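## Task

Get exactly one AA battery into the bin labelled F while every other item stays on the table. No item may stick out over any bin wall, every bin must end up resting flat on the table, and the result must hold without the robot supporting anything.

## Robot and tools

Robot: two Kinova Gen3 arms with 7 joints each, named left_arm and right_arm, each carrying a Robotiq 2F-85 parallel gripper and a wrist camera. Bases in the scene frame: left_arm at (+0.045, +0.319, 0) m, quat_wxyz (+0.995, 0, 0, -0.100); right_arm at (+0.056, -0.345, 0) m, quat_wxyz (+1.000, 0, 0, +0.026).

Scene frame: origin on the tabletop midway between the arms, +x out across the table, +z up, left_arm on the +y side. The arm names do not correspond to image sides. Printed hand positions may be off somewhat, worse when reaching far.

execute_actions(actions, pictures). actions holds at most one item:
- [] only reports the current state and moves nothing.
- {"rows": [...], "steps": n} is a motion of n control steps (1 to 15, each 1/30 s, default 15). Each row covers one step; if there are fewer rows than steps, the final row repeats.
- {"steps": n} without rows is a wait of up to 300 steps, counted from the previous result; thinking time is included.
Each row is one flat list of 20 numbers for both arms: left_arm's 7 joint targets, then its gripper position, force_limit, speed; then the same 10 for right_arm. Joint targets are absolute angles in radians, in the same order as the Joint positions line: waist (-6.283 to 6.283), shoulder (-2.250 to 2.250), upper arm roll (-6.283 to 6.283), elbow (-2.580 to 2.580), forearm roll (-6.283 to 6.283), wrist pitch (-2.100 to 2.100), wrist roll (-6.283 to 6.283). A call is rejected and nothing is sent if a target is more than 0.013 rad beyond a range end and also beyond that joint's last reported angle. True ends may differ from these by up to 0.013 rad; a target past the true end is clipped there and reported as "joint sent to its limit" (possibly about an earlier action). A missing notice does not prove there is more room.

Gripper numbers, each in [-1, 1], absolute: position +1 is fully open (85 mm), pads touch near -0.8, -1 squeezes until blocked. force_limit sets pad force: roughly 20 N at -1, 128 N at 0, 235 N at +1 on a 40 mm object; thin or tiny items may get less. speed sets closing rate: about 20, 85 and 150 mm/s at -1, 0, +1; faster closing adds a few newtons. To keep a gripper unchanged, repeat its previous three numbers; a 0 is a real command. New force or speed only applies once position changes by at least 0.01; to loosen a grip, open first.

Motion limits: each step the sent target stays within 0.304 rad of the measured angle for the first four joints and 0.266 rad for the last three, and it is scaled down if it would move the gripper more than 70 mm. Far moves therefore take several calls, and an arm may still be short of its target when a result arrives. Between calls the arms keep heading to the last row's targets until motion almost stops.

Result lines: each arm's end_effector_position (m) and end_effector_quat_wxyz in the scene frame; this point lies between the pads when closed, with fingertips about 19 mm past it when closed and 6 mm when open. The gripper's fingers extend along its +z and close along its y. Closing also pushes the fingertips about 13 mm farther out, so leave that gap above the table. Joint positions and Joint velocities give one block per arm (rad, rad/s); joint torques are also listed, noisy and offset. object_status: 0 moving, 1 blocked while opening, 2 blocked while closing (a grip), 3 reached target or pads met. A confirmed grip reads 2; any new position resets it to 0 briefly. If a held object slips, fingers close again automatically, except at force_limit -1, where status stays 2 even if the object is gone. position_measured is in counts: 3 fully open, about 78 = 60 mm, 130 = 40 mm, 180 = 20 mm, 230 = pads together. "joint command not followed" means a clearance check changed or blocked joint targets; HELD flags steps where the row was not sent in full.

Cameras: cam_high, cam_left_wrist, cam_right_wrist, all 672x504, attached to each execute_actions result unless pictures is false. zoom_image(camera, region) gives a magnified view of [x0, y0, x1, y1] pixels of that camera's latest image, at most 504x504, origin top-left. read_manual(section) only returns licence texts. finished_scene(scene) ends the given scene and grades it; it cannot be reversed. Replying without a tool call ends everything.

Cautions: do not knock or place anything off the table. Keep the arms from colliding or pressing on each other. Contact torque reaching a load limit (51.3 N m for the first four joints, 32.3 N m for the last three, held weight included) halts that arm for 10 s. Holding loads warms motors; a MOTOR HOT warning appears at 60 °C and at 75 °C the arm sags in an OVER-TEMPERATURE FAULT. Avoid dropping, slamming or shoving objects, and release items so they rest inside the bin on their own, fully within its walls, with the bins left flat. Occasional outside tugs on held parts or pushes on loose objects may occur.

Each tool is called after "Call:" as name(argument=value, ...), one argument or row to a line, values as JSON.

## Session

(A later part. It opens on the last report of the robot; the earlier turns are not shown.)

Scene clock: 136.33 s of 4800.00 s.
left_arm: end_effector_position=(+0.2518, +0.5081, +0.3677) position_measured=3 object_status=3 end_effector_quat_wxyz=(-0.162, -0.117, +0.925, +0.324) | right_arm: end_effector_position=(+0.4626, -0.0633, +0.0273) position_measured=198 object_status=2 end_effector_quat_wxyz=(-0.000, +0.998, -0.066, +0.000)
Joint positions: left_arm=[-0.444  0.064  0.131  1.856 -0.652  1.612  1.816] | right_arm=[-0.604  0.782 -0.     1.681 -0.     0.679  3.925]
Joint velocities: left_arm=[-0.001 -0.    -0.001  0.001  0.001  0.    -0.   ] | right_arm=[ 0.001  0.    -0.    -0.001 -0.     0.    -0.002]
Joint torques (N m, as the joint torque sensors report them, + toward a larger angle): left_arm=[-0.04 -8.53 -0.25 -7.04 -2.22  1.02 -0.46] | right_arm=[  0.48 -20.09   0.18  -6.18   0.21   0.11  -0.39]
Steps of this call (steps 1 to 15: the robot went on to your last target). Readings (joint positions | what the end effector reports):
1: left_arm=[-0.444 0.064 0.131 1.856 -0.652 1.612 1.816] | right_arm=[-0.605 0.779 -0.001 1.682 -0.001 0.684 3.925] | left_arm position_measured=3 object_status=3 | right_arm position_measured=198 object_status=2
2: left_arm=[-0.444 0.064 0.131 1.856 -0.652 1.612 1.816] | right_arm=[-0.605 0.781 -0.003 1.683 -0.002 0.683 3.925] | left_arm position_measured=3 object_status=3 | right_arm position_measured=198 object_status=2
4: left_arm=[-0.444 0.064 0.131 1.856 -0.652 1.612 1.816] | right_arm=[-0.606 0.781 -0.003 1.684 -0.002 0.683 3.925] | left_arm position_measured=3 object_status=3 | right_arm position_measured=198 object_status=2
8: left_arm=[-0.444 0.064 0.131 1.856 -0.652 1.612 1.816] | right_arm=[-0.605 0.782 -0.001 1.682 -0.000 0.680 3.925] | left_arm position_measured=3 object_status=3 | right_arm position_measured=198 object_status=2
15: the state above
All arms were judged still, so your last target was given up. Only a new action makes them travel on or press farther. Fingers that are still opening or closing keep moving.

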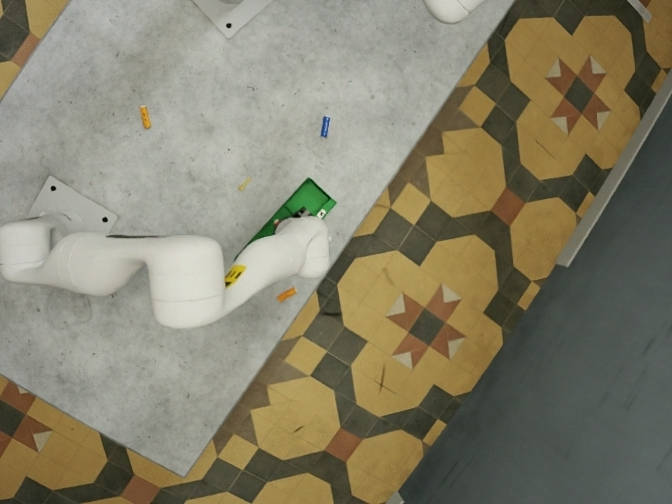

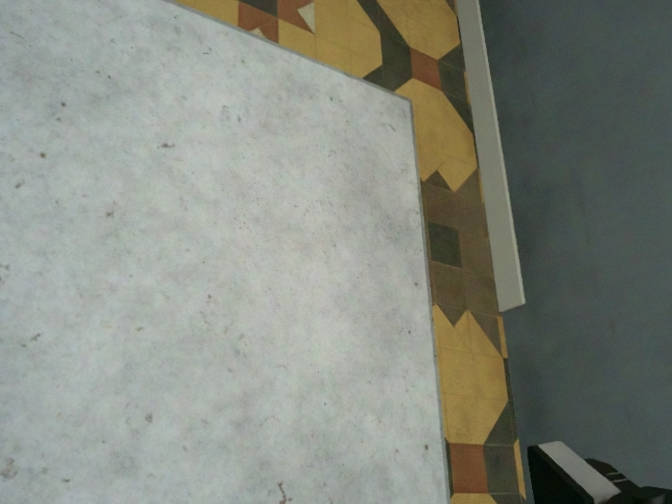

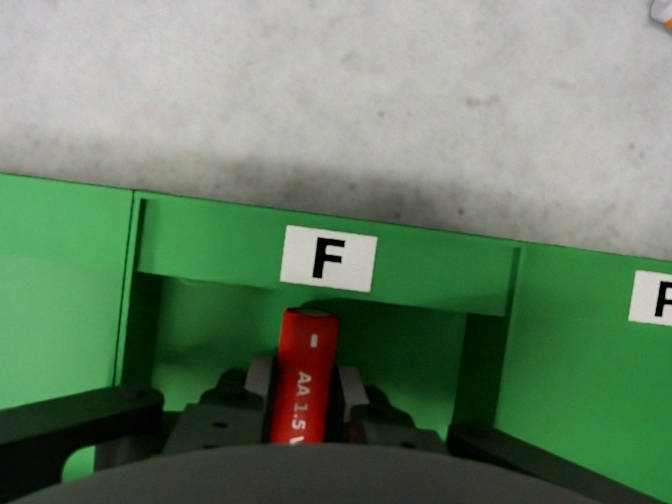

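Release, then lift.

Call:
execute_actions(
  actions=[
    {"rows":[[-0.444,0.064,0.131,1.856,-0.652,1.612,1.816,1,0,0,-0.604,0.7828,0,1.6805,0,0.6783,3.925,-0.2,-0.7,-0.4]],"steps":14},
  ],
  pictures=false,
)

Call:
execute_actions(
  actions=[
    {"rows":[[-0.444,0.064,0.131,1.856,-0.652,1.612,1.816,1,0,0,-0.604,0.539,0,1.4745,0,1.128,3.925,-0.2,-0.7,-0.4]],"steps":15},
  ],
  pictures=false,
)

Call:
execute_actions(
  actions=[
    {"steps":15},
  ],
)

Scene clock: 145.27 s of 4800.00 s.
left_arm: end_effector_position=(+0.2518, +0.5081, +0.3677) position_measured=3 object_status=3 end_effector_quat_wxyz=(-0.162, -0.117, +0.925, +0.324) | right_arm: end_effector_position=(+0.4627, -0.0634, +0.0270) position_measured=155 object_status=0 end_effector_quat_wxyz=(-0.000, +0.998, -0.066, +0.000)
Joint positions: left_arm=[-0.444  0.064  0.131  1.856 -0.652  1.612  1.816] | right_arm=[-0.604  0.783  0.     1.68   0.     0.678  3.925]
Joint velocities: left_arm=[-0.001 -0.     0.001  0.     0.    -0.     0.   ] | right_arm=[ 0.001  0.     0.001 -0.001 -0.     0.    -0.002]
Joint torques (N m, as the joint torque sensors report them, + toward a larger angle): left_arm=[-0.3  -8.34 -0.08 -7.25 -2.02  0.98 -0.34] | right_arm=[  0.49 -20.53   0.31  -6.09   0.2    0.27  -0.43]
Steps of this call (steps 1 to 90: nothing new was sent; then 5.47 s passed at rest; steps 91 to 104: all 14 steps of this action). Readings (joint positions | what the end effector reports):
91: left_arm=[-0.444 0.064 0.131 1.856 -0.652 1.612 1.816] | right_arm=[-0.604 0.782 -0.000 1.681 -0.000 0.679 3.925] | left_arm position_measured=3 object_status=3 | right_arm position_measured=198 object_status=0
92: left_arm=[-0.444 0.064 0.131 1.856 -0.652 1.612 1.816] | right_arm=[-0.604 0.782 -0.000 1.681 -0.000 0.678 3.925] | left_arm position_measured=3 object_status=3 | right_arm position_measured=197 object_status=0
94: left_arm=[-0.444 0.064 0.131 1.856 -0.652 1.612 1.816] | right_arm=[-0.604 0.783 0.000 1.681 0.000 0.678 3.925] | left_arm position_measured=3 object_status=3 | right_arm position_measured=190 object_status=0
98: left_arm=[-0.444 0.064 0.131 1.856 -0.652 1.612 1.816] | right_arm=[-0.604 0.783 0.000 1.681 0.000 0.678 3.925] | left_arm position_measured=3 object_status=3 | right_arm position_measured=170 object_status=0
104: the state above

Scene clock: 145.77 s of 4800.00 s.
left_arm: end_effector_position=(+0.2518, +0.5081, +0.3677) position_measured=3 object_status=3 end_effector_quat_wxyz=(-0.162, -0.117, +0.925, +0.324) | right_arm: end_effector_position=(+0.4715, -0.0567, +0.1899) position_measured=154 object_status=3 end_effector_quat_wxyz=(-0.004, +0.998, -0.066, +0.004)
Joint positions: left_arm=[-0.444  0.064  0.131  1.856 -0.652  1.612  1.816] | right_arm=[-0.604  0.553  0.     1.485  0.     1.092  3.925]
Joint velocities: left_arm=[-0.    -0.001  0.002 -0.001 -0.002  0.001  0.001] | right_arm=[ 0.003 -0.254  0.001 -0.226  0.     0.749 -0.001]
Joint torques (N m, as the joint torque sensors report them, + toward a larger angle): left_arm=[-0.35 -8.27 -0.03 -6.94 -1.99  1.08 -0.37] | right_arm=[  0.35 -14.7   -0.07  -7.01   0.24   0.2   -0.43]
Steps of this call (steps 1 to 15: all 15 steps of this action). Readings (joint positions | what the end effector reports):
1: left_arm=[-0.444 0.064 0.131 1.856 -0.652 1.612 1.816] | right_arm=[-0.604 0.781 -0.000 1.680 -0.000 0.679 3.925] | left_arm position_measured=3 object_status=3 | right_arm position_measured=154 object_status=0
2: left_arm=[-0.444 0.064 0.131 1.856 -0.652 1.612 1.816] | right_arm=[-0.604 0.776 -0.000 1.676 -0.000 0.685 3.925] | left_arm position_measured=3 object_status=3 | right_arm position_measured=154 object_status=0
4: left_arm=[-0.444 0.064 0.131 1.856 -0.652 1.612 1.816] | right_arm=[-0.604 0.747 -0.000 1.654 -0.000 0.715 3.925] | left_arm position_measured=3 object_status=3 | right_arm position_measured=154 object_status=0
8: left_arm=[-0.444 0.064 0.131 1.856 -0.652 1.612 1.816] | right_arm=[-0.604 0.663 -0.000 1.581 -0.000 0.827 3.925] | left_arm position_measured=3 object_status=3 | right_arm position_measured=154 object_status=3
15: the state above

Scene clock: 146.27 s of 4800.00 s.
left_arm: end_effector_position=(+0.2518, +0.5081, +0.3677) position_measured=3 object_status=3 end_effector_quat_wxyz=(-0.162, -0.117, +0.925, +0.324) | right_arm: end_effector_position=(+0.4675, -0.0597, +0.1999) position_measured=154 object_status=3 end_effector_quat_wxyz=(-0.000, +0.998, -0.066, +0.000)
Joint positions: left_arm=[-0.444  0.064  0.131  1.856 -0.652  1.612  1.816] | right_arm=[-0.604  0.539  0.     1.474  0.     1.128  3.925]
Joint velocities: left_arm=[-0.001 -0.001 -0.    -0.001 -0.    -0.     0.001] | right_arm=[-0.001 -0.001 -0.     0.001  0.    -0.    -0.   ]
Joint torques (N m, as the joint torque sensors report them, + toward a larger angle): left_arm=[-0.36 -8.68 -0.04 -7.04 -2.06  1.01 -0.31] | right_arm=[  0.4  -19.14   0.11  -8.75   0.29   0.29  -0.5 ]
Steps of this call (steps 1 to 15: the robot went on to your last target). Readings (joint positions | what the end effector reports):
1: left_arm=[-0.444 0.064 0.131 1.856 -0.652 1.612 1.816] | right_arm=[-0.604 0.546 0.000 1.479 0.000 1.112 3.925] | left_arm position_measured=3 object_status=3 | right_arm position_measured=154 object_status=3
2: left_arm=[-0.444 0.064 0.131 1.856 -0.652 1.612 1.816] | right_arm=[-0.604 0.543 0.000 1.476 0.000 1.123 3.925] | left_arm position_measured=3 object_status=3 | right_arm position_measured=154 object_status=3
4: left_arm=[-0.444 0.064 0.131 1.856 -0.652 1.612 1.816] | right_arm=[-0.604 0.541 0.000 1.475 0.000 1.127 3.925] | left_arm position_measured=3 object_status=3 | right_arm position_measured=154 object_status=3
8: left_arm=[-0.444 0.064 0.131 1.856 -0.652 1.612 1.816] | right_arm=[-0.604 0.540 -0.000 1.475 -0.000 1.128 3.925] | left_arm position_measured=3 object_status=3 | right_arm position_measured=154 object_status=3
15: the state above

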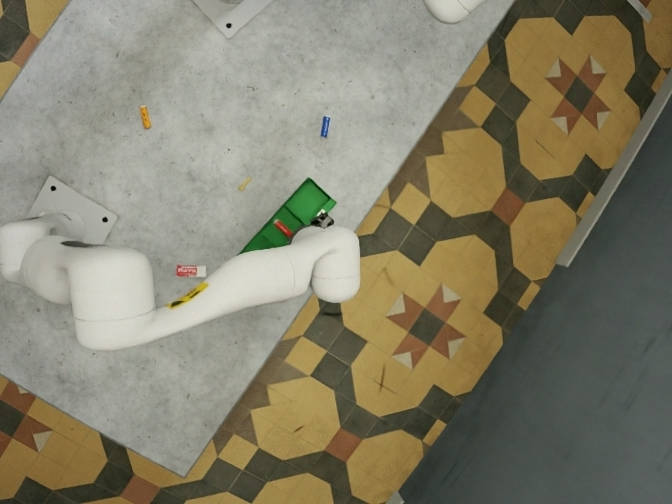

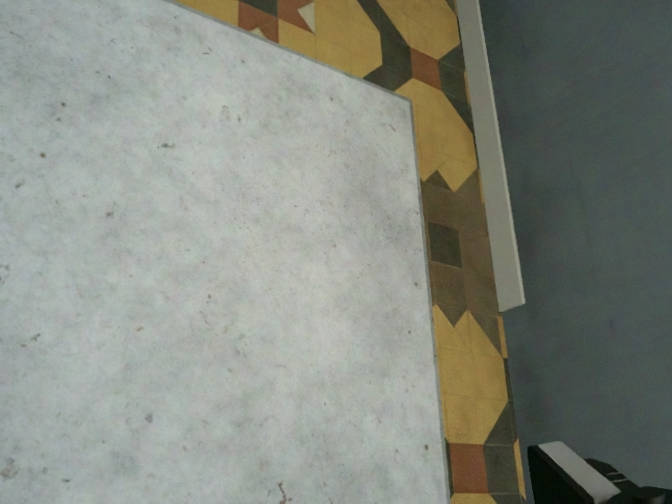

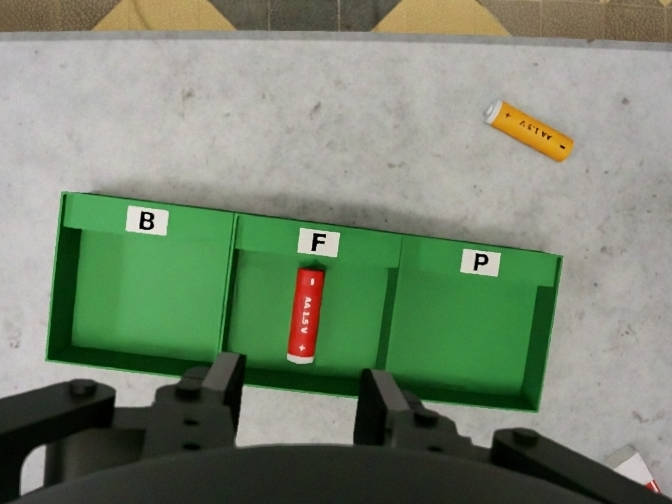

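Call:
finished_scene(
  scene=1,
)

The scene is finished: the task was done.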